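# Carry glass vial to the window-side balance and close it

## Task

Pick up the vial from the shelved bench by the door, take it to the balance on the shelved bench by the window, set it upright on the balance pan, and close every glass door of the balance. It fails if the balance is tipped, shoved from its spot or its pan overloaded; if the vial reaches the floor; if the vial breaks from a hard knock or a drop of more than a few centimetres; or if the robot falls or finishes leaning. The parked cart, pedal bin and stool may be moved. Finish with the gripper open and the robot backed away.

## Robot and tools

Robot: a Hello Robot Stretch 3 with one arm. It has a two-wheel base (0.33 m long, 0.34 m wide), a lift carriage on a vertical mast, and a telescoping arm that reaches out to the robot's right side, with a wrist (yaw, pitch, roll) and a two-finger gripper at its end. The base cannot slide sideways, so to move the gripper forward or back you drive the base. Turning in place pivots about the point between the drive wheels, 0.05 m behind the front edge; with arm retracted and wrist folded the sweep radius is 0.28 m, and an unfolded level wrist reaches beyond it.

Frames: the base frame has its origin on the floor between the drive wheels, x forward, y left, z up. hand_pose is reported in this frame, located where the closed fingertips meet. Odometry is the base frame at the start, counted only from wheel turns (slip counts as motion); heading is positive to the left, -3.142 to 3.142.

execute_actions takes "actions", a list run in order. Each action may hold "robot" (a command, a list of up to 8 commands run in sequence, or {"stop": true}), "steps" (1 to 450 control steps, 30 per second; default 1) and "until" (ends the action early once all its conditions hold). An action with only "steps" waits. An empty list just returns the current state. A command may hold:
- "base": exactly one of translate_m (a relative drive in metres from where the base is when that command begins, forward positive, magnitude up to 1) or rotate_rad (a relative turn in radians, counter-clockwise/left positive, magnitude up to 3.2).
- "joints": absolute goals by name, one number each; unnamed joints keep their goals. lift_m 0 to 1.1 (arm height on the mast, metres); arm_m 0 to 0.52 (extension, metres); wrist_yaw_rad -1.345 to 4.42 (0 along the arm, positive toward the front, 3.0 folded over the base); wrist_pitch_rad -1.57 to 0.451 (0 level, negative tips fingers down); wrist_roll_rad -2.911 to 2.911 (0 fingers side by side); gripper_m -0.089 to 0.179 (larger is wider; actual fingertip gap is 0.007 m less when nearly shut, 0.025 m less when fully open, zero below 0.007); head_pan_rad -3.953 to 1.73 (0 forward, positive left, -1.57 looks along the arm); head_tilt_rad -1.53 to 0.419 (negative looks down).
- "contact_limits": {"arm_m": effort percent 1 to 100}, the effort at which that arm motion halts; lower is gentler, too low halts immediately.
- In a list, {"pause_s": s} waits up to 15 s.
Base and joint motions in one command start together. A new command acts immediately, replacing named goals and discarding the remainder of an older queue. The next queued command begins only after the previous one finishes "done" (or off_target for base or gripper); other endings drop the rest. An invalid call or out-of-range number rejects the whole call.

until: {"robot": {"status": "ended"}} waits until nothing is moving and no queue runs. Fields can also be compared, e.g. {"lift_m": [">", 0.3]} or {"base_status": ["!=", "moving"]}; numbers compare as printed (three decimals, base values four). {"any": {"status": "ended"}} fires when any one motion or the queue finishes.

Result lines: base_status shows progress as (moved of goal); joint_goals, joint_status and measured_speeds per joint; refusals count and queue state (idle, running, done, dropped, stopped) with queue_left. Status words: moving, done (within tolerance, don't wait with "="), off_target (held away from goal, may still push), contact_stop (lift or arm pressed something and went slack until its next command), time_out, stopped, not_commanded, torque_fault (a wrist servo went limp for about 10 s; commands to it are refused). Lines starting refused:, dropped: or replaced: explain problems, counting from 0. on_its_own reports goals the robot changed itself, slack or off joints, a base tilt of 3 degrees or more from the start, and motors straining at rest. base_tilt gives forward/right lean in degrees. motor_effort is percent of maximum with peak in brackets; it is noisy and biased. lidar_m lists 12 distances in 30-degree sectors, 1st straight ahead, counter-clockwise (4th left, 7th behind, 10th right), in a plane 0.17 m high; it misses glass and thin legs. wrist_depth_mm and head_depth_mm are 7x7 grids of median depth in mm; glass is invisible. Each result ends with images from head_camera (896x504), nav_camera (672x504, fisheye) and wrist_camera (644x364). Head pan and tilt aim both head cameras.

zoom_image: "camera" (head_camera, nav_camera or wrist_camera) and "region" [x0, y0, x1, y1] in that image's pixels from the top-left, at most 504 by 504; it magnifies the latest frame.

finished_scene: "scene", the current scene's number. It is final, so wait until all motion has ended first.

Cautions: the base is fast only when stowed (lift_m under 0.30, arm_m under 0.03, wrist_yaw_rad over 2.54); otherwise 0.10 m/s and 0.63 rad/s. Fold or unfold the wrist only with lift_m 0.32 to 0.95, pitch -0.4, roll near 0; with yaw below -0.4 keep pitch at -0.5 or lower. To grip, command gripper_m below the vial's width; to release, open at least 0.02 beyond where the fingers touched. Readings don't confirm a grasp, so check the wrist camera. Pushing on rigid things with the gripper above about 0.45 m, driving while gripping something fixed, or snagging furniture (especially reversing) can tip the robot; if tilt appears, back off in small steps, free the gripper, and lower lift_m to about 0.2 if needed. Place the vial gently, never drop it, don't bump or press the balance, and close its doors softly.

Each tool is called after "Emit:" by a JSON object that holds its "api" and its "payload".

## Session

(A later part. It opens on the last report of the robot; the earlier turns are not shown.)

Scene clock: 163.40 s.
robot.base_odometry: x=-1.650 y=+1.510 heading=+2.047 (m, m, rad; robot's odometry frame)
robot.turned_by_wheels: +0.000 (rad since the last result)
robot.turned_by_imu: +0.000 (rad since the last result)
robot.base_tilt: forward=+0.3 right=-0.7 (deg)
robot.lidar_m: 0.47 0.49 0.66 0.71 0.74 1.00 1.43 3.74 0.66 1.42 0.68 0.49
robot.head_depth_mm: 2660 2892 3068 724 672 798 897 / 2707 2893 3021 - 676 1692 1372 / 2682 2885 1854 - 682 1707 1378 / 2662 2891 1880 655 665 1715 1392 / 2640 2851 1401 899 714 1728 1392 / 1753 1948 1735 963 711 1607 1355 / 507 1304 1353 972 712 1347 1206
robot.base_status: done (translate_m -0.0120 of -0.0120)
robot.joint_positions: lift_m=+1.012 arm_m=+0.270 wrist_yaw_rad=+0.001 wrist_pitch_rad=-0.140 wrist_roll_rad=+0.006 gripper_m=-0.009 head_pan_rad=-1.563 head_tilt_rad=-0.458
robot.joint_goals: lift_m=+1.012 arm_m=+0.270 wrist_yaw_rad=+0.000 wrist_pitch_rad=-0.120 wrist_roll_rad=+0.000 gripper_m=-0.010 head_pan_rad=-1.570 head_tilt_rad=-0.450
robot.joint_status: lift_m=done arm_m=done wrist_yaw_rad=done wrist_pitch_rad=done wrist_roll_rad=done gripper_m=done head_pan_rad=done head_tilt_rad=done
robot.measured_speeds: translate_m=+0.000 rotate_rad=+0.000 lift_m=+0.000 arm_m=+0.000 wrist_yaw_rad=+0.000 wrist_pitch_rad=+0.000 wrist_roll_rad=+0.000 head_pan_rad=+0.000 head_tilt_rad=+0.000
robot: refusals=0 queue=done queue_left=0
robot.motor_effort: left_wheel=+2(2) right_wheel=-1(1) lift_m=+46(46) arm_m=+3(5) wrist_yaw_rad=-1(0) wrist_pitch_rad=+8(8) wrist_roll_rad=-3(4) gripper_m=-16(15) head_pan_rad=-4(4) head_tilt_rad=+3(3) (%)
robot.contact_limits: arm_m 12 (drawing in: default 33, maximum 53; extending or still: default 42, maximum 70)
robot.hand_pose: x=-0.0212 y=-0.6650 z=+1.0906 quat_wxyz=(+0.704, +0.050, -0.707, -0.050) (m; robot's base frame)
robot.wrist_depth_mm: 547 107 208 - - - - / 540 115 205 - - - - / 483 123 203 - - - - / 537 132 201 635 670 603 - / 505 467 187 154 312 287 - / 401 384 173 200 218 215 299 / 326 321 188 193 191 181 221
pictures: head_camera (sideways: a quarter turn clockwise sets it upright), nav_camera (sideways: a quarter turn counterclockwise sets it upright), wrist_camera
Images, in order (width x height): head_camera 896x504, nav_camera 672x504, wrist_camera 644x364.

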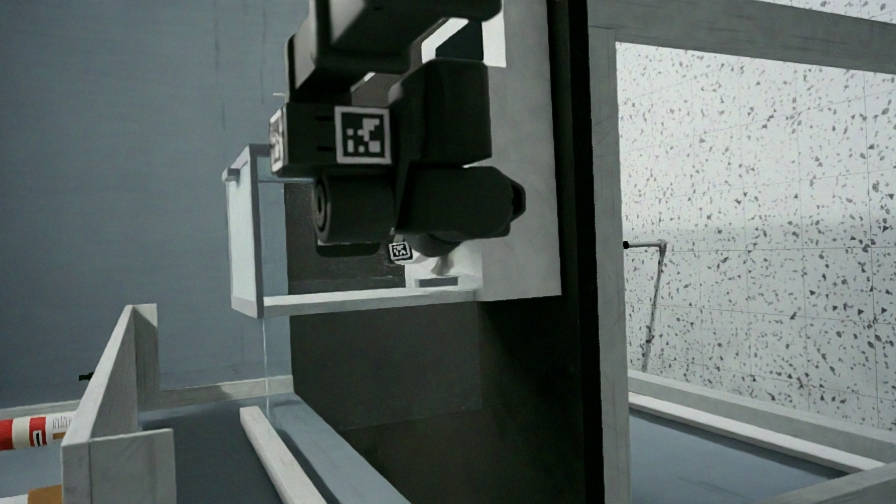

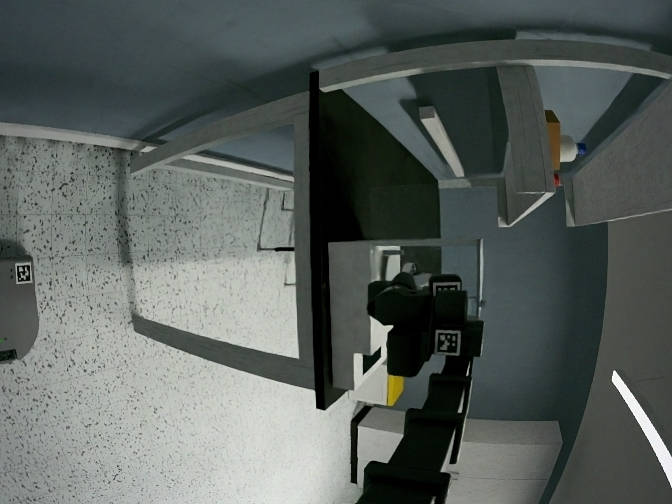

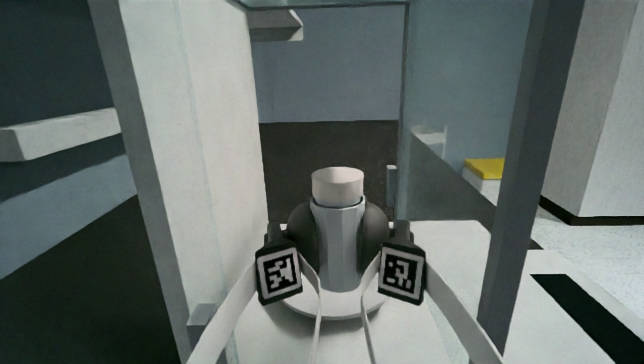

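Emit:
{"api": "execute_actions", "payload": {"actions": [{"robot":[{"base":{"translate_m":-0.004}},{"joints":{"arm_m":0.311},"contact_limits":{"arm_m":12}},{"joints":{"lift_m":0.995}}],"steps":400,"until":{"robot":{"status":"ended"}}}]}}

Scene clock: 167.77 s.
robot.base_odometry: x=-1.648 y=+1.507 heading=+2.047 (m, m, rad; robot's odometry frame)
robot.turned_by_wheels: +0.000 (rad since the last result)
robot.turned_by_imu: +0.000 (rad since the last result)
robot.base_tilt: forward=+0.2 right=-0.6 (deg)
robot.lidar_m: 0.47 0.49 0.66 0.71 0.74 1.00 1.42 3.76 0.66 1.45 0.68 0.49
robot.head_depth_mm: 2692 2905 3053 724 669 798 896 / 2684 2923 3050 647 678 1695 1369 / 2645 2863 1852 - 682 1684 1377 / 2667 2864 1853 665 665 1718 1388 / 2635 2911 1525 894 713 1712 1397 / 1745 1932 1715 963 713 1621 1368 / 587 1316 1360 977 711 1348 1215
robot.base_status: done (translate_m -0.0040 of -0.0040)
robot.joint_positions: lift_m=+0.995 arm_m=+0.311 wrist_yaw_rad=+0.001 wrist_pitch_rad=-0.140 wrist_roll_rad=+0.006 gripper_m=-0.009 head_pan_rad=-1.563 head_tilt_rad=-0.458
robot.joint_goals: lift_m=+0.995 arm_m=+0.311 wrist_yaw_rad=+0.000 wrist_pitch_rad=-0.120 wrist_roll_rad=+0.000 gripper_m=-0.010 head_pan_rad=-1.570 head_tilt_rad=-0.450
robot.joint_status: lift_m=done arm_m=done wrist_yaw_rad=done wrist_pitch_rad=done wrist_roll_rad=done gripper_m=done head_pan_rad=done head_tilt_rad=done
robot.measured_speeds: translate_m=+0.000 rotate_rad=+0.000 lift_m=+0.000 arm_m=+0.000 wrist_yaw_rad=+0.000 wrist_pitch_rad=+0.000 wrist_roll_rad=+0.000 head_pan_rad=+0.000 head_tilt_rad=+0.000
robot: refusals=0 queue=done queue_left=0
robot.motor_effort: left_wheel=+2(2) right_wheel=-1(8) lift_m=+25(49) arm_m=+3(5) wrist_yaw_rad=+0(0) wrist_pitch_rad=+8(8) wrist_roll_rad=-3(4) gripper_m=-17(16) head_pan_rad=-5(5) head_tilt_rad=+3(3) (%)
robot.contact_limits: arm_m 12 (drawing in: default 33, maximum 53; extending or still: default 42, maximum 70)
robot.hand_pose: x=-0.0212 y=-0.7060 z=+1.0744 quat_wxyz=(+0.704, +0.050, -0.707, -0.050) (m; robot's base frame)
robot.wrist_depth_mm: 88 115 - - - - - / 88 115 220 - - - - / 87 114 218 - - - 67 / 87 114 216 597 626 - 67 / 89 113 201 153 275 455 69 / 345 112 178 176 194 209 74 / 286 111 168 161 167 169 80
pictures: head_camera (sideways: a quarter turn clockwise sets it upright), nav_camera (sideways: a quarter turn counterclockwise sets it upright), wrist_camera
Images, in order (width x height): head_camera 896x504, nav_camera 672x504, wrist_camera 644x364.

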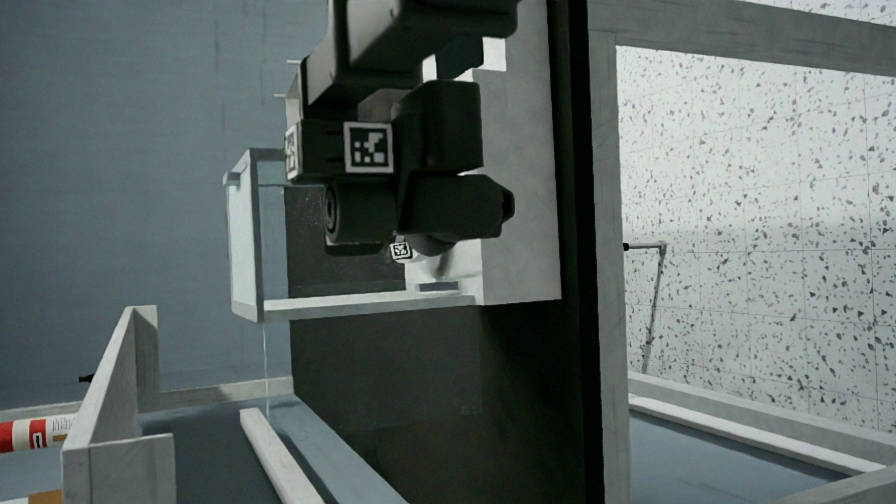

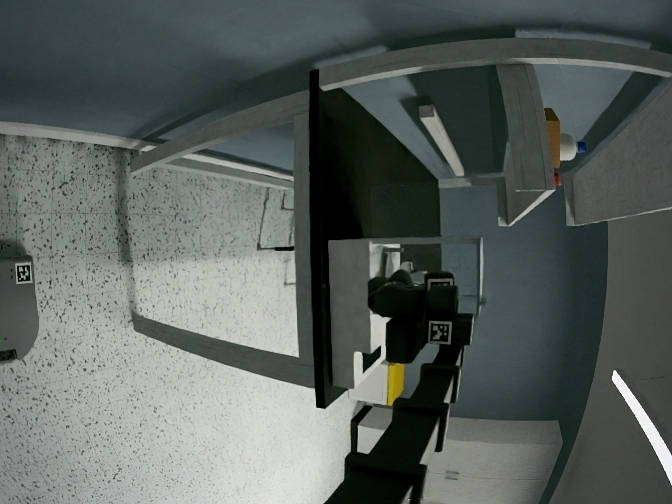

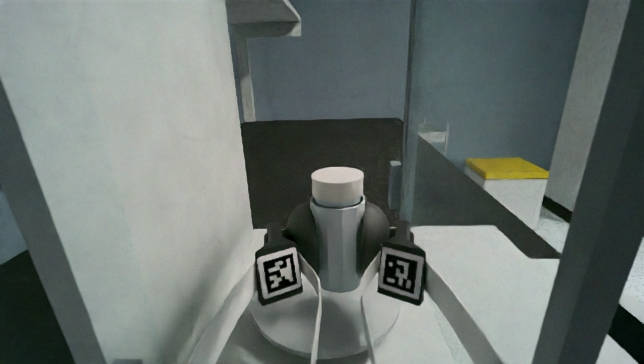

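Emit:
{"api": "execute_actions", "payload": {"actions": [{"robot":{"joints":{"arm_m":0.318,"lift_m":0.984},"contact_limits":{"arm_m":12}},"steps":400,"until":{"robot":{"status":"ended"}}}]}}

Scene clock: 170.27 s.
robot.base_odometry: x=-1.648 y=+1.507 heading=+2.047 (m, m, rad; robot's odometry frame)
robot.turned_by_wheels: +0.000 (rad since the last result)
robot.turned_by_imu: +0.000 (rad since the last result)
robot.base_tilt: forward=+0.3 right=-0.6 (deg)
robot.lidar_m: 0.47 0.49 0.66 0.71 0.74 1.00 1.42 3.73 0.66 1.45 0.68 0.49
robot.head_depth_mm: 2692 2902 3110 - 673 798 892 / 2661 2900 3037 648 676 1695 1365 / 2708 2852 1828 - 681 1701 1382 / 2678 2898 1857 665 665 1709 1386 / 2661 2895 1534 899 712 1731 1389 / 1743 1926 1715 961 712 1623 1357 / 585 1311 1367 978 713 1349 1210
robot.base_status: done (translate_m -0.0040 of -0.0040)
robot.joint_positions: lift_m=+0.984 arm_m=+0.318 wrist_yaw_rad=+0.001 wrist_pitch_rad=-0.140 wrist_roll_rad=+0.006 gripper_m=-0.009 head_pan_rad=-1.563 head_tilt_rad=-0.458
robot.joint_goals: lift_m=+0.984 arm_m=+0.318 wrist_yaw_rad=+0.000 wrist_pitch_rad=-0.120 wrist_roll_rad=+0.000 gripper_m=-0.010 head_pan_rad=-1.570 head_tilt_rad=-0.450
robot.joint_status: lift_m=done arm_m=done wrist_yaw_rad=done wrist_pitch_rad=done wrist_roll_rad=done gripper_m=done head_pan_rad=done head_tilt_rad=done
robot.measured_speeds: translate_m=+0.000 rotate_rad=+0.000 lift_m=+0.000 arm_m=+0.000 wrist_yaw_rad=+0.000 wrist_pitch_rad=+0.000 wrist_roll_rad=+0.000 head_pan_rad=+0.000 head_tilt_rad=+0.000
robot: refusals=0 queue=done queue_left=0
robot.motor_effort: left_wheel=+2(2) right_wheel=-1(2) lift_m=+24(22) arm_m=+3(2) wrist_yaw_rad=-1(0) wrist_pitch_rad=+8(8) wrist_roll_rad=-4(3) gripper_m=-15(16) head_pan_rad=-5(4) head_tilt_rad=+3(3) (%)
robot.contact_limits: arm_m 12 (drawing in: default 33, maximum 53; extending or still: default 42, maximum 70)
robot.hand_pose: x=-0.0212 y=-0.7130 z=+1.0634 quat_wxyz=(+0.704, +0.050, -0.707, -0.050) (m; robot's base frame)
robot.wrist_depth_mm: 88 115 - - - - - / 88 115 221 - - - - / 87 114 219 - - - - / 87 113 216 560 588 - - / 87 113 200 153 257 270 68 / 88 112 169 163 179 193 68 / 88 111 156 148 153 157 71
pictures: head_camera (sideways: a quarter turn clockwise sets it upright), nav_camera (sideways: a quarter turn counterclockwise sets it upright), wrist_camera
Images, in order (width x height): head_camera 896x504, nav_camera 672x504, wrist_camera 644x364.

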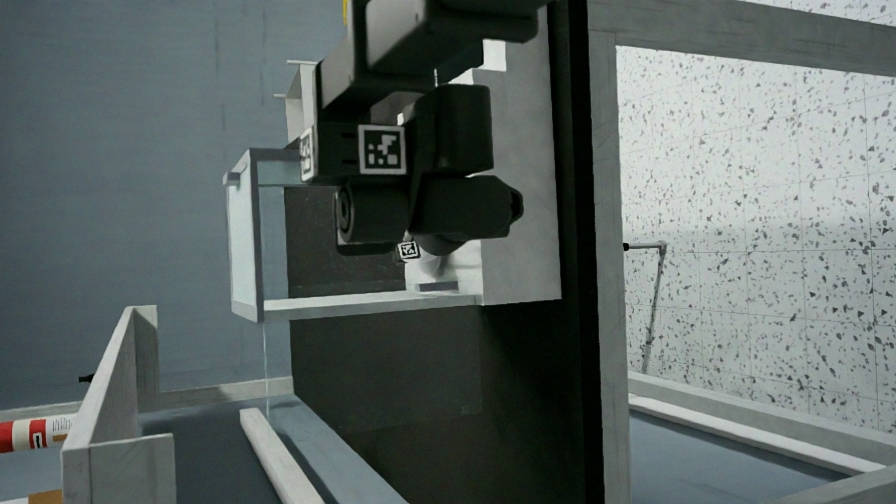

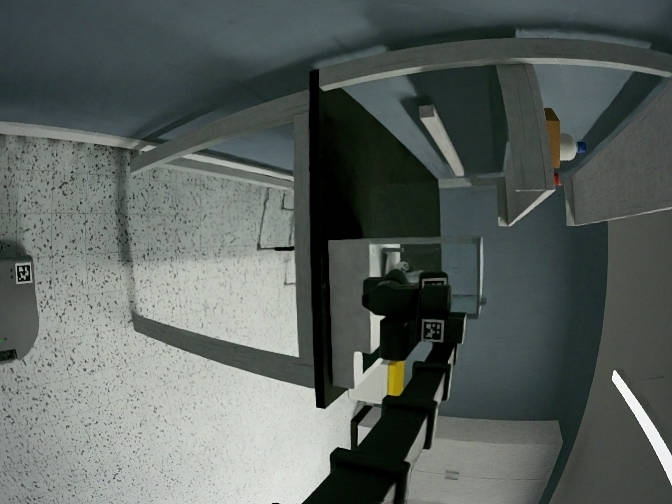

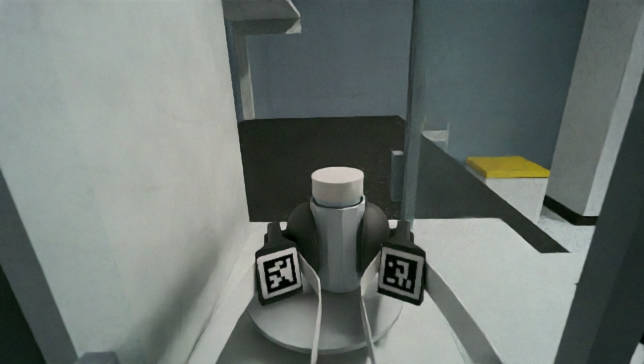

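Emit:
{"api": "execute_actions", "payload": {"actions": [{"robot":[{"joints":{"lift_m":0.979}},{"joints":{"gripper_m":0.056}}],"steps":400,"until":{"robot":{"status":"ended"}}}]}}

Emit:
{"api": "execute_actions", "payload": {"actions": [{"robot":[{"joints":{"arm_m":0.27},"contact_limits":{"arm_m":14}},{"joints":{"arm_m":0.15,"gripper_m":0.0},"contact_limits":{"arm_m":14}},{"base":{"translate_m":0.11}}],"steps":400,"until":{"robot":{"status":"ended"}}}]}}

Scene clock: 175.47 s.
robot.base_odometry: x=-1.648 y=+1.507 heading=+2.047 (m, m, rad; robot's odometry frame)
robot.turned_by_wheels: +0.000 (rad since the last result)
robot.turned_by_imu: +0.000 (rad since the last result)
robot.base_tilt: forward=+0.3 right=-0.7 (deg)
robot.lidar_m: 0.48 0.49 0.66 0.71 0.74 1.00 1.42 3.76 0.66 1.45 0.68 0.49
robot.head_depth_mm: 2685 2905 3065 - 705 797 891 / 2712 2919 2996 650 675 1683 1372 / 2709 2867 1637 - 684 1703 1377 / 2687 2862 1838 666 665 1711 1380 / 2643 2848 1532 899 714 1727 1388 / 1743 1919 1715 965 714 1633 1358 / 586 1310 1359 974 714 1349 1203
robot.base_status: done (translate_m -0.0040 of -0.0040)
robot.joint_positions: lift_m=+0.979 arm_m=+0.318 wrist_yaw_rad=+0.001 wrist_pitch_rad=-0.140 wrist_roll_rad=+0.006 gripper_m=+0.056 head_pan_rad=-1.563 head_tilt_rad=-0.458
robot.joint_goals: lift_m=+0.979 arm_m=+0.318 wrist_yaw_rad=+0.000 wrist_pitch_rad=-0.120 wrist_roll_rad=+0.000 gripper_m=+0.056 head_pan_rad=-1.570 head_tilt_rad=-0.450
robot.joint_status: lift_m=done arm_m=done wrist_yaw_rad=done wrist_pitch_rad=done wrist_roll_rad=done gripper_m=done head_pan_rad=done head_tilt_rad=done
robot.measured_speeds: translate_m=+0.000 rotate_rad=+0.000 lift_m=+0.000 arm_m=+0.000 wrist_yaw_rad=+0.000 wrist_pitch_rad=+0.000 wrist_roll_rad=+0.000 head_pan_rad=+0.000 head_tilt_rad=+0.000
robot: refusals=0 queue=done queue_left=0
robot.motor_effort: left_wheel=+2(1) right_wheel=-1(1) lift_m=+25(25) arm_m=+4(3) wrist_yaw_rad=+0(0) wrist_pitch_rad=+8(8) wrist_roll_rad=-3(3) gripper_m=+0(93) head_pan_rad=-4(4) head_tilt_rad=+3(3) (%)
robot.contact_limits: arm_m 12 (drawing in: default 33, maximum 53; extending or still: default 42, maximum 70)
robot.hand_pose: x=-0.0212 y=-0.7130 z=+1.0584 quat_wxyz=(+0.704, +0.050, -0.707, -0.050) (m; robot's base frame)
robot.wrist_depth_mm: 88 115 - - - - - / 88 115 221 - - - - / 88 114 219 - - - - / 87 113 216 553 575 - - / 87 113 190 155 260 244 67 / 88 112 169 161 172 186 68 / 86 111 150 143 152 150 71
pictures: head_camera (sideways: a quarter turn clockwise sets it upright), nav_camera (sideways: a quarter turn counterclockwise sets it upright), wrist_camera
Images, in order (width x height): head_camera 896x504, nav_camera 672x504, wrist_camera 644x364.

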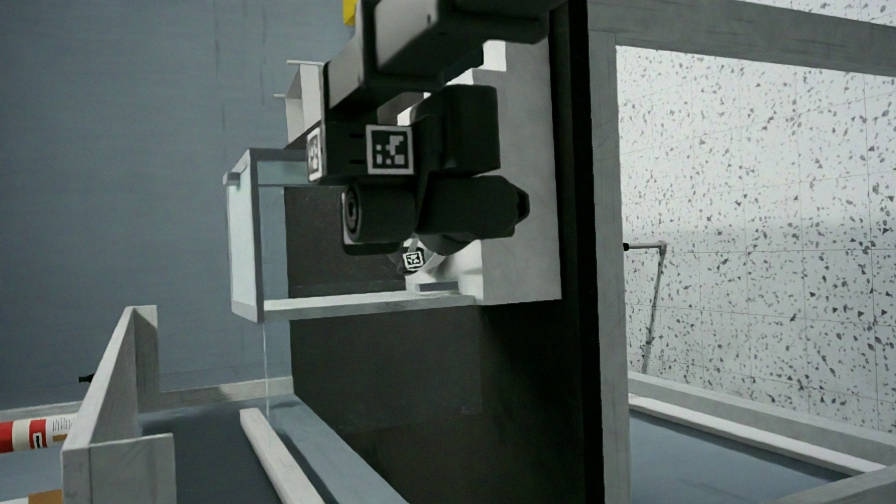

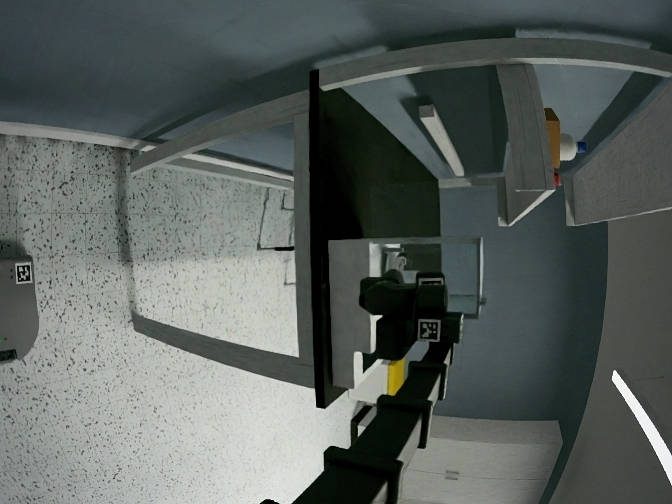

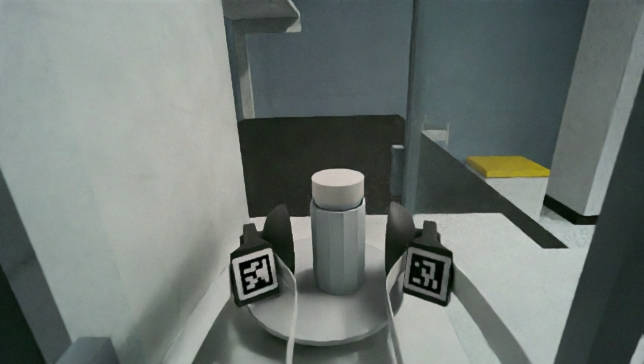

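Scene clock: 180.80 s.
robot.base_odometry: x=-1.698 y=+1.605 heading=+2.047 (m, m, rad; robot's odometry frame)
robot.turned_by_wheels: +0.000 (rad since the last result)
robot.turned_by_imu: +0.000 (rad since the last result)
robot.base_tilt: forward=+0.4 right=-0.7 (deg)
robot.lidar_m: 0.36 0.38 0.51 0.72 0.74 1.00 1.53 3.73 0.70 1.02 0.52 0.38
robot.head_depth_mm: 2676 2855 3001 - - 1602 1367 / 2695 2835 1598 - - 1609 1372 / 2663 2892 1335 789 - 1586 1381 / 2680 2889 1674 1035 714 1710 1391 / 681 2824 1707 953 713 1662 1398 / 505 1570 1437 968 712 1462 1205 / 506 1001 1034 965 714 785 897
robot.base_status: done (translate_m +0.1100 of +0.1100)
robot.joint_positions: lift_m=+0.979 arm_m=+0.150 wrist_yaw_rad=+0.001 wrist_pitch_rad=-0.140 wrist_roll_rad=+0.006 gripper_m=+0.000 head_pan_rad=-1.563 head_tilt_rad=-0.458
robot.joint_goals: lift_m=+0.979 arm_m=+0.150 wrist_yaw_rad=+0.000 wrist_pitch_rad=-0.120 wrist_roll_rad=+0.000 gripper_m=+0.000 head_pan_rad=-1.570 head_tilt_rad=-0.450
robot.joint_status: lift_m=done arm_m=done wrist_yaw_rad=done wrist_pitch_rad=done wrist_roll_rad=done gripper_m=done head_pan_rad=done head_tilt_rad=done
robot.measured_speeds: translate_m=+0.000 rotate_rad=+0.000 lift_m=+0.000 arm_m=+0.000 wrist_yaw_rad=+0.000 wrist_pitch_rad=+0.000 wrist_roll_rad=+0.000 head_pan_rad=+0.000 head_tilt_rad=+0.000
robot: refusals=0 queue=done queue_left=0
robot.motor_effort: left_wheel=+2(5) right_wheel=-2(4) lift_m=+24(25) arm_m=-6(7) wrist_yaw_rad=-1(0) wrist_pitch_rad=+8(8) wrist_roll_rad=-4(4) gripper_m=-2(95) head_pan_rad=-5(5) head_tilt_rad=+3(3) (%)
robot.contact_limits: arm_m 14 (drawing in: default 33, maximum 53; extending or still: default 42, maximum 70)
robot.hand_pose: x=-0.0212 y=-0.5456 z=+1.0584 quat_wxyz=(+0.704, +0.050, -0.707, -0.050) (m; robot's base frame)
robot.wrist_depth_mm: 422 613 - - - - - / 422 572 - - - - - / 424 569 - - 309 - - / 421 575 666 655 303 345 - / 412 465 456 483 246 242 238 / 358 348 345 311 251 249 246 / 284 283 278 275 262 260 259
pictures: head_camera (sideways: a quarter turn clockwise sets it upright), nav_camera (sideways: a quarter turn counterclockwise sets it upright), wrist_camera
Images, in order (width x height): head_camera 896x504, nav_camera 672x504, wrist_camera 644x364.

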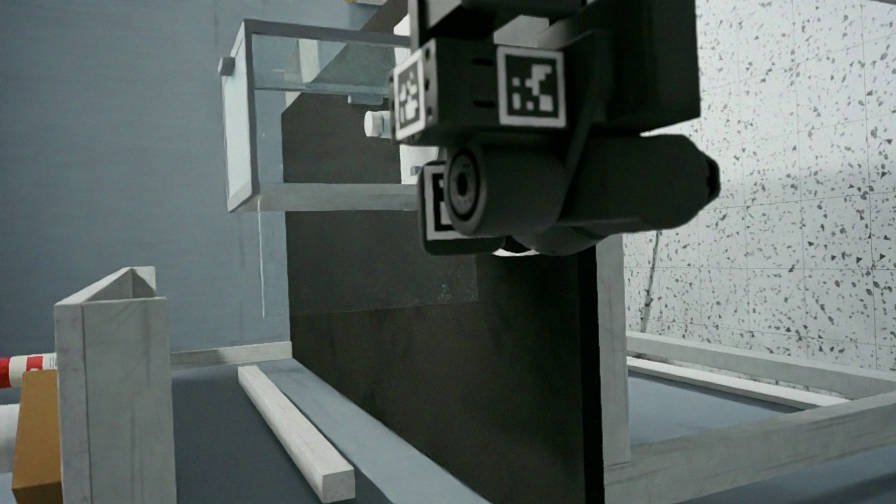

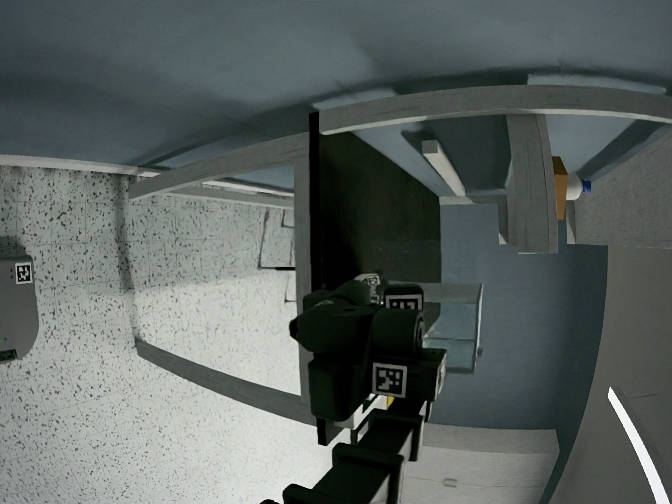

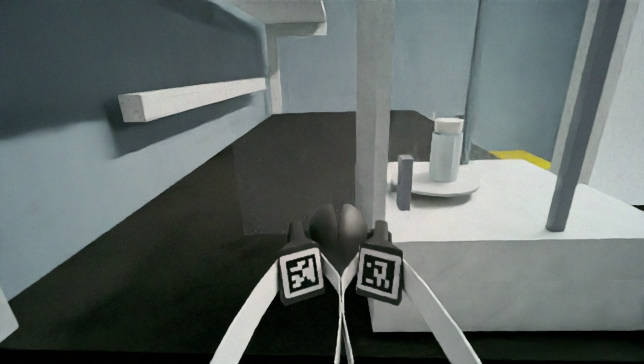

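Emit:
{"api": "execute_actions", "payload": {"actions": [{"robot":[{"base":{"translate_m":-0.048},"joints":{"gripper_m":0.045,"arm_m":0.17}},{"joints":{"arm_m":0.192},"contact_limits":{"arm_m":10}}],"steps":400,"until":{"robot":{"status":"ended"}}}]}}

Scene clock: 186.93 s.
robot.base_odometry: x=-1.676 y=+1.562 heading=+2.047 (m, m, rad; robot's odometry frame)
robot.turned_by_wheels: +0.000 (rad since the last result)
robot.turned_by_imu: +0.000 (rad since the last result)
robot.base_tilt: forward=+0.3 right=-0.7 (deg)
robot.lidar_m: 0.41 0.43 0.58 0.71 0.74 1.00 1.48 3.75 0.68 1.21 0.59 0.43
robot.head_depth_mm: 2706 2894 3051 - 1945 1686 1294 / 2676 2882 1454 - - 1690 1379 / 2663 2849 1629 - - 1703 1374 / 2687 2849 1496 975 714 1712 1384 / 2615 2869 1705 952 715 1722 1397 / 507 1793 1563 962 712 1534 1315 / 505 1139 1187 978 712 1172 880
robot.base_status: done (translate_m -0.0480 of -0.0480)
robot.joint_positions: lift_m=+0.979 arm_m=+0.192 wrist_yaw_rad=+0.001 wrist_pitch_rad=-0.140 wrist_roll_rad=+0.006 gripper_m=+0.045 head_pan_rad=-1.563 head_tilt_rad=-0.458
robot.joint_goals: lift_m=+0.979 arm_m=+0.192 wrist_yaw_rad=+0.000 wrist_pitch_rad=-0.120 wrist_roll_rad=+0.000 gripper_m=+0.045 head_pan_rad=-1.570 head_tilt_rad=-0.450
robot.joint_status: lift_m=done arm_m=done wrist_yaw_rad=done wrist_pitch_rad=done wrist_roll_rad=done gripper_m=done head_pan_rad=done head_tilt_rad=done
robot.measured_speeds: translate_m=+0.000 rotate_rad=+0.000 lift_m=+0.000 arm_m=+0.000 wrist_yaw_rad=+0.000 wrist_pitch_rad=+0.000 wrist_roll_rad=+0.000 head_pan_rad=+0.000 head_tilt_rad=+0.000
robot: refusals=0 queue=done queue_left=0
robot.motor_effort: left_wheel=+2(4) right_wheel=-1(6) lift_m=+25(25) arm_m=+4(4) wrist_yaw_rad=+0(1) wrist_pitch_rad=+8(8) wrist_roll_rad=-4(4) gripper_m=+1(95) head_pan_rad=-5(5) head_tilt_rad=+3(3) (%)
robot.contact_limits: arm_m 10 (drawing in: default 33, maximum 53; extending or still: default 42, maximum 70)
robot.hand_pose: x=-0.0212 y=-0.5870 z=+1.0584 quat_wxyz=(+0.704, +0.050, -0.707, -0.050) (m; robot's base frame)
robot.wrist_depth_mm: 482 689 - - - - - / 470 648 - - - - - / 466 651 - - - - - / 475 625 669 323 293 322 - / 442 462 460 236 254 230 240 / 353 352 348 210 208 205 202 / 284 281 278 227 218 216 215
pictures: head_camera (sideways: a quarter turn clockwise sets it upright), nav_camera (sideways: a quarter turn counterclockwise sets it upright), wrist_camera
Images, in order (width x height): head_camera 896x504, nav_camera 672x504, wrist_camera 644x364.

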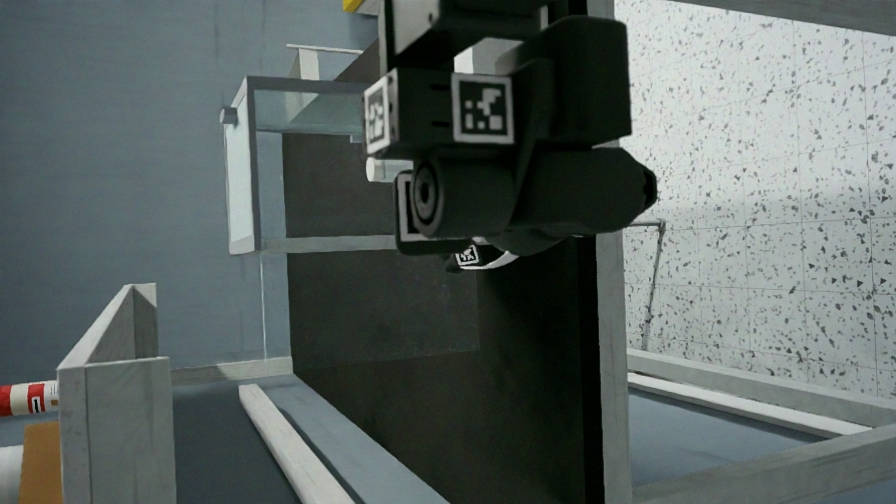

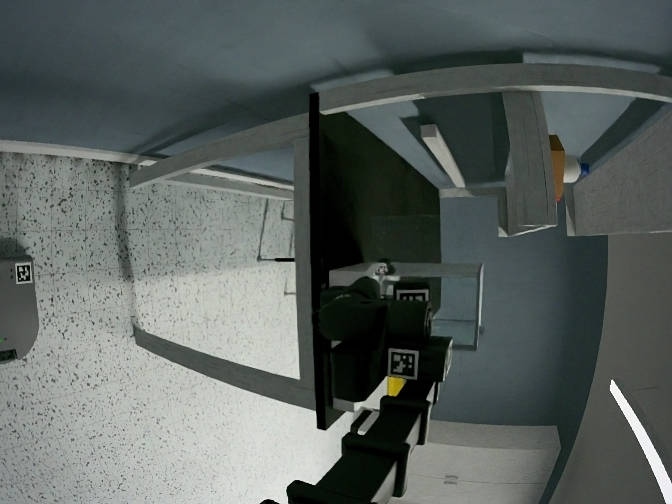

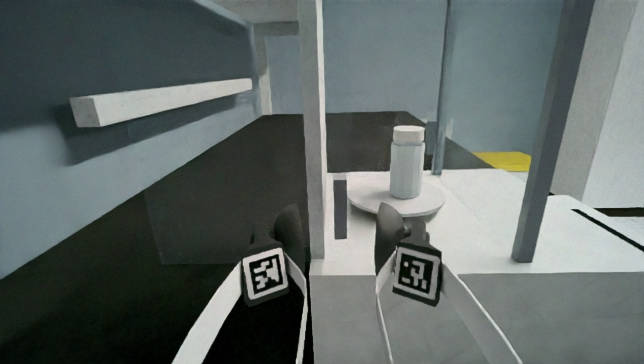

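Emit:
{"api": "execute_actions", "payload": {"actions": [{"robot":[{"joints":{"lift_m":0.987}},{"joints":{"arm_m":0.208},"contact_limits":{"arm_m":8}},{"base":{"translate_m":-0.04}}],"steps":400,"until":{"robot":{"status":"ended"}}}]}}

Scene clock: 192.67 s.
robot.base_odometry: x=-1.658 y=+1.526 heading=+2.047 (m, m, rad; robot's odometry frame)
robot.turned_by_wheels: +0.000 (rad since the last result)
robot.turned_by_imu: +0.000 (rad since the last result)
robot.base_tilt: forward=+0.3 right=-0.6 (deg)
robot.lidar_m: 0.45 0.47 0.64 0.71 0.74 1.00 1.44 3.73 0.66 1.36 0.65 0.47
robot.head_depth_mm: 2687 2896 3096 - 710 825 901 / 2690 2910 2999 - 1328 1695 1372 / 2649 2872 1628 - 1953 1698 1384 / 2694 2885 1508 642 672 1718 1393 / 2651 2879 1684 957 714 1724 1397 / 1124 1939 1715 964 714 1589 1327 / 506 1244 1304 977 713 1285 920
robot.base_status: done (translate_m -0.0400 of -0.0400)
robot.joint_positions: lift_m=+0.987 arm_m=+0.208 wrist_yaw_rad=+0.004 wrist_pitch_rad=-0.140 wrist_roll_rad=+0.006 gripper_m=+0.045 head_pan_rad=-1.563 head_tilt_rad=-0.458
robot.joint_goals: lift_m=+0.987 arm_m=+0.208 wrist_yaw_rad=+0.000 wrist_pitch_rad=-0.120 wrist_roll_rad=+0.000 gripper_m=+0.045 head_pan_rad=-1.570 head_tilt_rad=-0.450
robot.joint_status: lift_m=done arm_m=done wrist_yaw_rad=done wrist_pitch_rad=done wrist_roll_rad=done gripper_m=done head_pan_rad=done head_tilt_rad=done
robot.measured_speeds: translate_m=+0.000 rotate_rad=+0.000 lift_m=+0.000 arm_m=+0.000 wrist_yaw_rad=+0.000 wrist_pitch_rad=+0.000 wrist_roll_rad=+0.000 head_pan_rad=+0.000 head_tilt_rad=+0.000
robot: refusals=0 queue=done queue_left=0
robot.motor_effort: left_wheel=+3(4) right_wheel=-3(10) lift_m=+46(51) arm_m=+4(4) wrist_yaw_rad=-3(3) wrist_pitch_rad=+8(8) wrist_roll_rad=-3(3) gripper_m=-1(1) head_pan_rad=-5(4) head_tilt_rad=+3(3) (%)
robot.contact_limits: arm_m 8 (drawing in: default 33, maximum 53; extending or still: default 42, maximum 70)
robot.hand_pose: x=-0.0206 y=-0.6030 z=+1.0656 quat_wxyz=(+0.704, +0.051, -0.707, -0.049) (m; robot's base frame)
robot.wrist_depth_mm: 519 757 235 - - - - / 519 724 233 - - - - / 484 724 965 - - - - / 513 657 589 358 360 - - / 480 481 467 250 269 243 - / 366 361 357 201 191 196 202 / 294 288 267 201 199 196 198
pictures: head_camera (sideways: a quarter turn clockwise sets it upright), nav_camera (sideways: a quarter turn counterclockwise sets it upright), wrist_camera
Images, in order (width x height): head_camera 896x504, nav_camera 672x504, wrist_camera 644x364.

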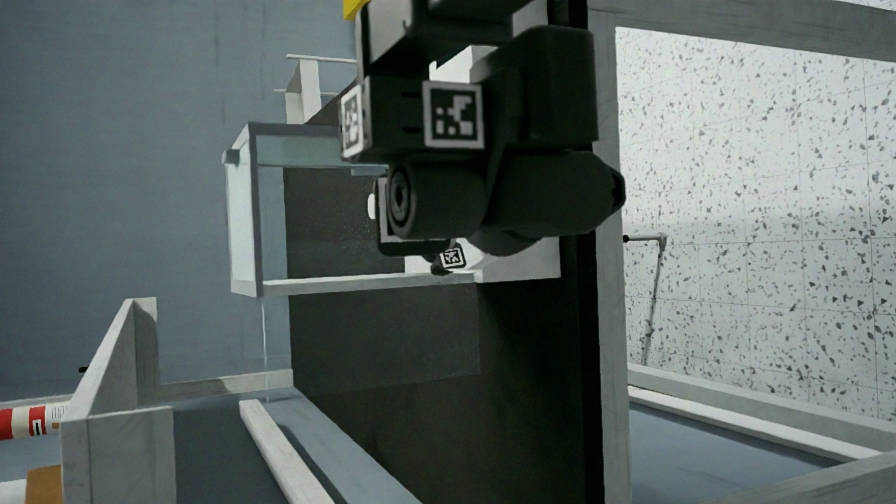

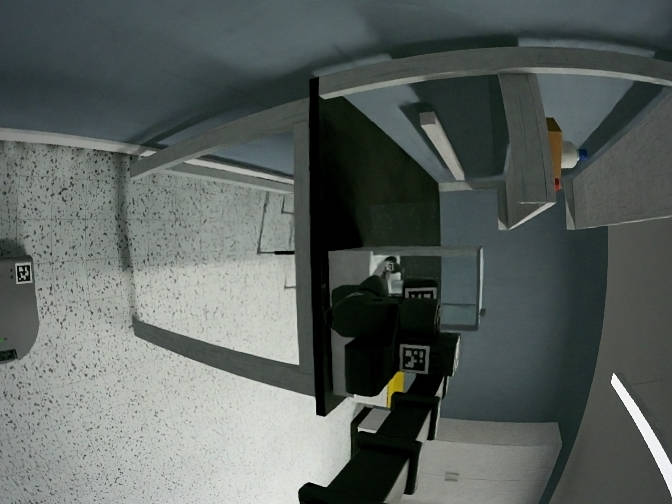

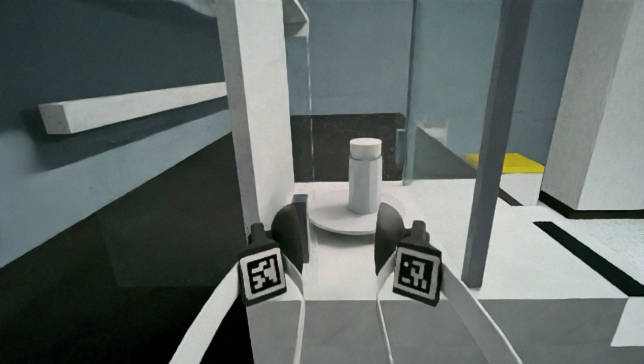

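Emit:
{"api": "execute_actions", "payload": {"actions": [{"robot":{"base":{"translate_m":-0.088}},"steps":400,"until":{"robot":{"status":"ended"}}}]}}

Scene clock: 195.93 s.
robot.base_odometry: x=-1.618 y=+1.448 heading=+2.047 (m, m, rad; robot's odometry frame)
robot.turned_by_wheels: +0.000 (rad since the last result)
robot.turned_by_imu: +0.000 (rad since the last result)
robot.base_tilt: forward=+0.3 right=-0.6 (deg)
robot.lidar_m: 0.54 0.56 0.74 0.71 0.74 1.00 1.36 3.99 0.64 0.64 0.76 0.56
robot.head_depth_mm: 2704 2884 3110 - 732 1577 1337 / 2679 2891 3048 - 721 1544 901 / 2690 2910 1650 - 1956 1719 1378 / 2674 2890 1518 696 673 1699 1381 / 2668 2916 1681 708 666 1729 1386 / 2600 1961 1302 910 711 1675 1402 / 1122 1655 1547 975 713 1462 1299
robot.base_status: done (translate_m -0.0880 of -0.0880)
robot.joint_positions: lift_m=+0.987 arm_m=+0.208 wrist_yaw_rad=+0.006 wrist_pitch_rad=-0.142 wrist_roll_rad=+0.005 gripper_m=+0.045 head_pan_rad=-1.563 head_tilt_rad=-0.457
robot.joint_goals: lift_m=+0.987 arm_m=+0.208 wrist_yaw_rad=+0.000 wrist_pitch_rad=-0.120 wrist_roll_rad=+0.000 gripper_m=+0.045 head_pan_rad=-1.570 head_tilt_rad=-0.450
robot.joint_status: lift_m=done arm_m=done wrist_yaw_rad=done wrist_pitch_rad=done wrist_roll_rad=done gripper_m=done head_pan_rad=done head_tilt_rad=done
robot.measured_speeds: translate_m=+0.000 rotate_rad=+0.000 lift_m=+0.000 arm_m=+0.000 wrist_yaw_rad=+0.000 wrist_pitch_rad=+0.000 wrist_roll_rad=+0.000 head_pan_rad=+0.000 head_tilt_rad=+0.000
robot: refusals=0 queue=done queue_left=0
robot.motor_effort: left_wheel=+2(9) right_wheel=-3(19) lift_m=+46(46) arm_m=+3(4) wrist_yaw_rad=-3(26) wrist_pitch_rad=+9(10) wrist_roll_rad=-3(4) gripper_m=-1(7) head_pan_rad=-5(5) head_tilt_rad=+3(3) (%)
robot.contact_limits: arm_m 8 (drawing in: default 33, maximum 53; extending or still: default 42, maximum 70)
robot.hand_pose: x=-0.0200 y=-0.6030 z=+1.0651 quat_wxyz=(+0.704, +0.052, -0.707, -0.049) (m; robot's base frame)
robot.wrist_depth_mm: 169 215 - - - - - / 553 214 - - - - - / 560 212 - - - - - / 600 226 319 353 651 - - / 490 242 260 248 303 - - / 362 214 205 197 193 251 - / 291 212 206 203 201 205 219
pictures: head_camera (sideways: a quarter turn clockwise sets it upright), nav_camera (sideways: a quarter turn counterclockwise sets it upright), wrist_camera
Images, in order (width x height): head_camera 896x504, nav_camera 672x504, wrist_camera 644x364.

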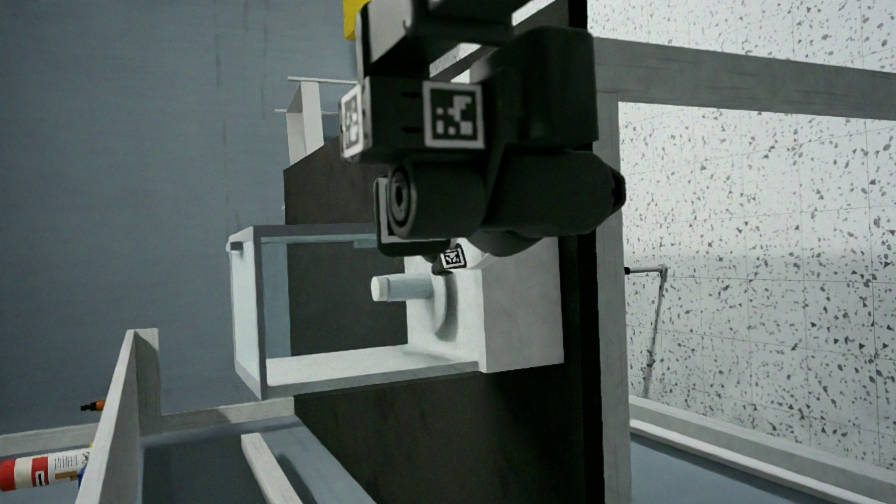

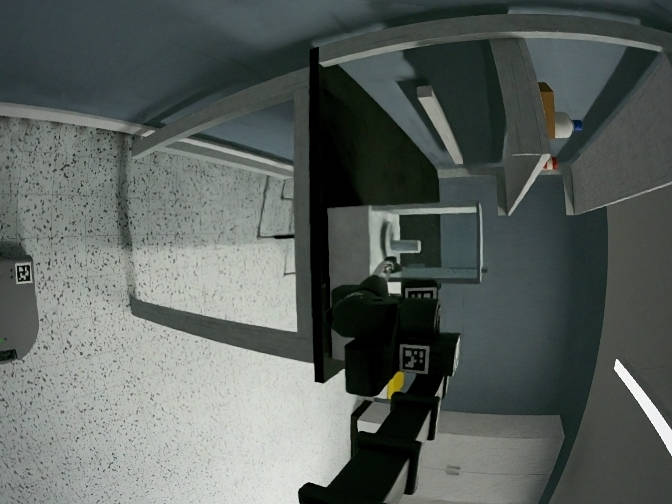

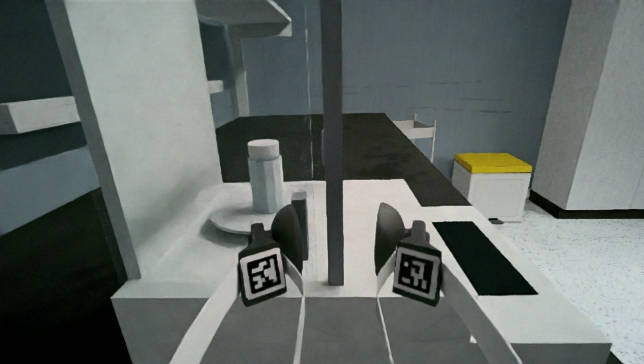

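Emit:
{"api": "execute_actions", "payload": {"actions": [{"robot":{"base":{"translate_m":-0.011}},"steps":400,"until":{"robot":{"status":"ended"}}}]}}

Scene clock: 198.57 s.
robot.base_odometry: x=-1.612 y=+1.438 heading=+2.047 (m, m, rad; robot's odometry frame)
robot.turned_by_wheels: +0.000 (rad since the last result)
robot.turned_by_imu: +0.000 (rad since the last result)
robot.base_tilt: forward=+0.4 right=-0.6 (deg)
robot.lidar_m: 0.55 0.57 0.74 0.71 0.74 1.00 1.34 3.96 0.64 0.64 0.76 0.57
robot.head_depth_mm: 2695 2925 3091 - 1952 1637 1370 / 2697 2951 3095 - 720 796 903 / 2679 2869 1816 - 1938 1703 1374 / 2664 2885 1490 712 667 1717 1393 / 2663 2883 1679 699 666 1720 1401 / 2550 1996 715 859 714 1678 1401 / 1127 1633 1497 977 714 1495 1317
robot.base_status: done (translate_m -0.0110 of -0.0110)
robot.joint_positions: lift_m=+0.987 arm_m=+0.208 wrist_yaw_rad=+0.006 wrist_pitch_rad=-0.142 wrist_roll_rad=+0.005 gripper_m=+0.045 head_pan_rad=-1.563 head_tilt_rad=-0.457
robot.joint_goals: lift_m=+0.987 arm_m=+0.208 wrist_yaw_rad=+0.000 wrist_pitch_rad=-0.120 wrist_roll_rad=+0.000 gripper_m=+0.045 head_pan_rad=-1.570 head_tilt_rad=-0.450
robot.joint_status: lift_m=done arm_m=done wrist_yaw_rad=done wrist_pitch_rad=done wrist_roll_rad=done gripper_m=done head_pan_rad=done head_tilt_rad=done
robot.measured_speeds: translate_m=+0.000 rotate_rad=+0.000 lift_m=+0.000 arm_m=+0.000 wrist_yaw_rad=+0.000 wrist_pitch_rad=+0.000 wrist_roll_rad=+0.000 head_pan_rad=+0.000 head_tilt_rad=+0.000
robot: refusals=0 queue=done queue_left=0
robot.motor_effort: left_wheel=+2(4) right_wheel=-3(10) lift_m=+46(45) arm_m=+3(3) wrist_yaw_rad=-4(4) wrist_pitch_rad=+9(9) wrist_roll_rad=-3(3) gripper_m=+0(1) head_pan_rad=-4(6) head_tilt_rad=+3(2) (%)
robot.contact_limits: arm_m 8 (drawing in: default 33, maximum 53; extending or still: default 42, maximum 70)
robot.hand_pose: x=-0.0200 y=-0.6030 z=+1.0651 quat_wxyz=(+0.704, +0.052, -0.707, -0.049) (m; robot's base frame)
robot.wrist_depth_mm: 173 233 - - - - - / 182 232 - - - - - / 510 229 - - - - - / 603 229 313 352 648 - - / 484 228 258 236 326 - - / 365 207 206 198 193 251 - / 291 209 207 204 200 207 -
pictures: head_camera (sideways: a quarter turn clockwise sets it upright), nav_camera (sideways: a quarter turn counterclockwise sets it upright), wrist_camera
Images, in order (width x height): head_camera 896x504, nav_camera 672x504, wrist_camera 644x364.

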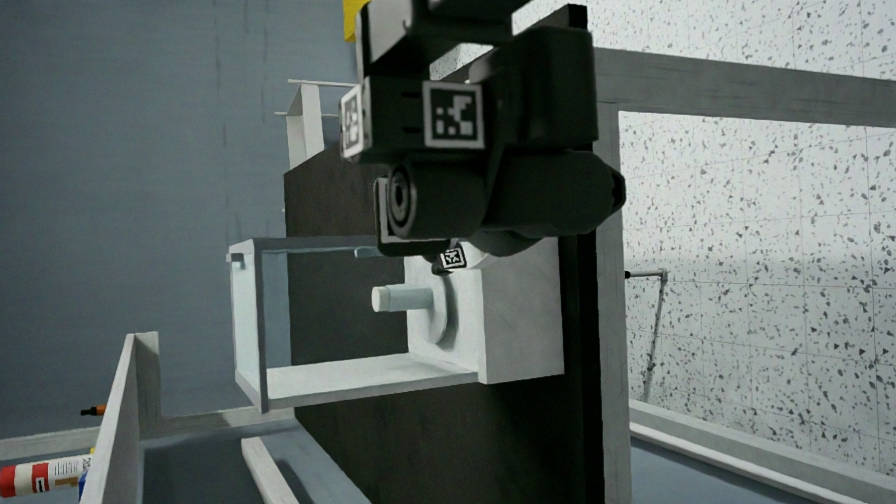

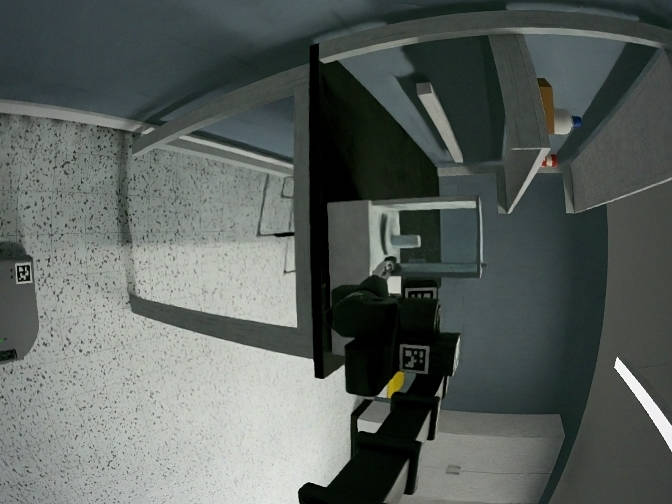

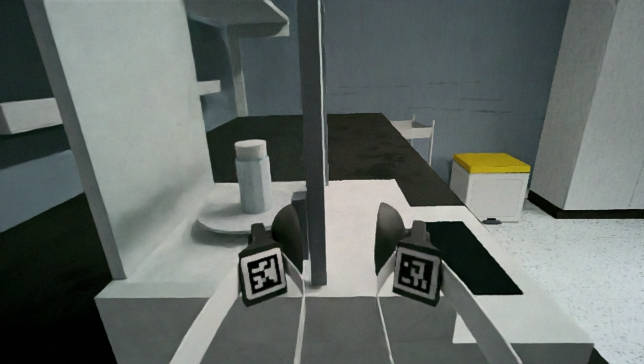

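No stop felt yet; a bit more.

Emit:
{"api": "execute_actions", "payload": {"actions": [{"robot":{"base":{"translate_m":-0.005}},"steps":400,"until":{"robot":{"status":"ended"}}},{"steps":6}]}}

Scene clock: 200.37 s.
robot.base_odometry: x=-1.610 y=+1.434 heading=+2.047 (m, m, rad; robot's odometry frame)
robot.turned_by_wheels: +0.000 (rad since the last result)
robot.turned_by_imu: +0.000 (rad since the last result)
robot.base_tilt: forward=+0.3 right=-0.6 (deg)
robot.lidar_m: 0.56 0.58 0.74 0.71 0.74 1.00 1.34 3.94 0.64 0.64 0.77 0.58
robot.head_depth_mm: 2669 2883 3082 - 2002 1640 1367 / 2679 2881 3065 - 719 796 883 / 2701 2890 1805 - 1959 1698 1373 / 2670 2884 1506 706 673 1717 1383 / 2654 2875 1685 701 666 1724 1387 / 2556 2001 676 812 699 1678 1408 / 1129 1653 1505 975 712 1496 1328
robot.base_status: done (translate_m -0.0050 of -0.0050)
robot.joint_positions: lift_m=+0.987 arm_m=+0.208 wrist_yaw_rad=+0.009 wrist_pitch_rad=-0.142 wrist_roll_rad=+0.005 gripper_m=+0.045 head_pan_rad=-1.563 head_tilt_rad=-0.457
robot.joint_goals: lift_m=+0.987 arm_m=+0.208 wrist_yaw_rad=+0.000 wrist_pitch_rad=-0.120 wrist_roll_rad=+0.000 gripper_m=+0.045 head_pan_rad=-1.570 head_tilt_rad=-0.450
robot.joint_status: lift_m=done arm_m=done wrist_yaw_rad=done wrist_pitch_rad=done wrist_roll_rad=done gripper_m=done head_pan_rad=done head_tilt_rad=done
robot.measured_speeds: translate_m=+0.000 rotate_rad=+0.000 lift_m=+0.000 arm_m=+0.000 wrist_yaw_rad=+0.000 wrist_pitch_rad=+0.000 wrist_roll_rad=+0.000 head_pan_rad=+0.000 head_tilt_rad=+0.000
robot: refusals=0 queue=done queue_left=0
robot.motor_effort: left_wheel=+4(5) right_wheel=-6(8) lift_m=+46(46) arm_m=+3(2) wrist_yaw_rad=-7(7) wrist_pitch_rad=+9(9) wrist_roll_rad=-3(3) gripper_m=-3(2) head_pan_rad=-5(4) head_tilt_rad=+3(3) (%)
robot.contact_limits: arm_m 8 (drawing in: default 33, maximum 53; extending or still: default 42, maximum 70)
robot.hand_pose: x=-0.0191 y=-0.6029 z=+1.0651 quat_wxyz=(+0.704, +0.054, -0.707, -0.047) (m; robot's base frame)
robot.wrist_depth_mm: 177 238 - - - - - / 186 237 - - - - - / 504 236 - - - - - / 581 234 323 360 648 - - / 491 233 265 248 329 - - / 365 207 206 200 193 250 - / 294 210 207 204 203 206 -
pictures: head_camera (sideways: a quarter turn clockwise sets it upright), nav_camera (sideways: a quarter turn counterclockwise sets it upright), wrist_camera
Images, in order (width x height): head_camera 896x504, nav_camera 672x504, wrist_camera 644x364.

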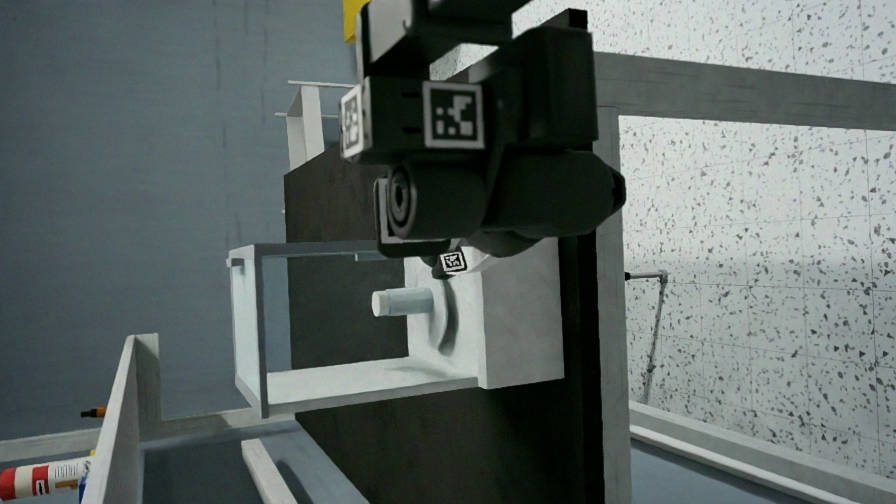

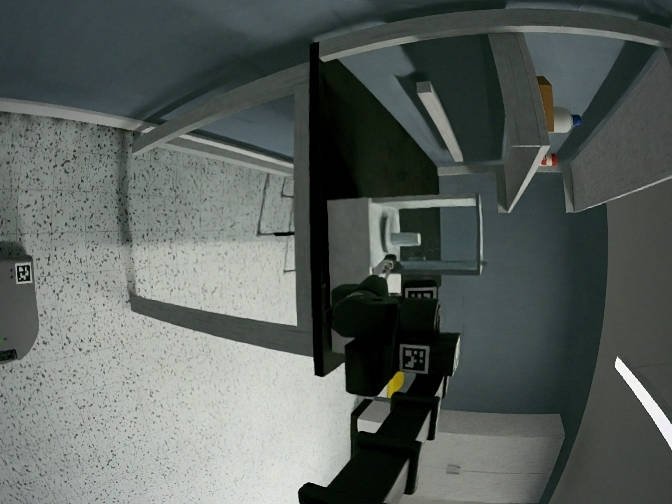

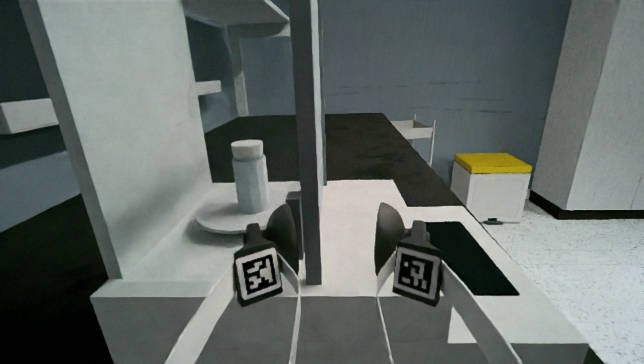

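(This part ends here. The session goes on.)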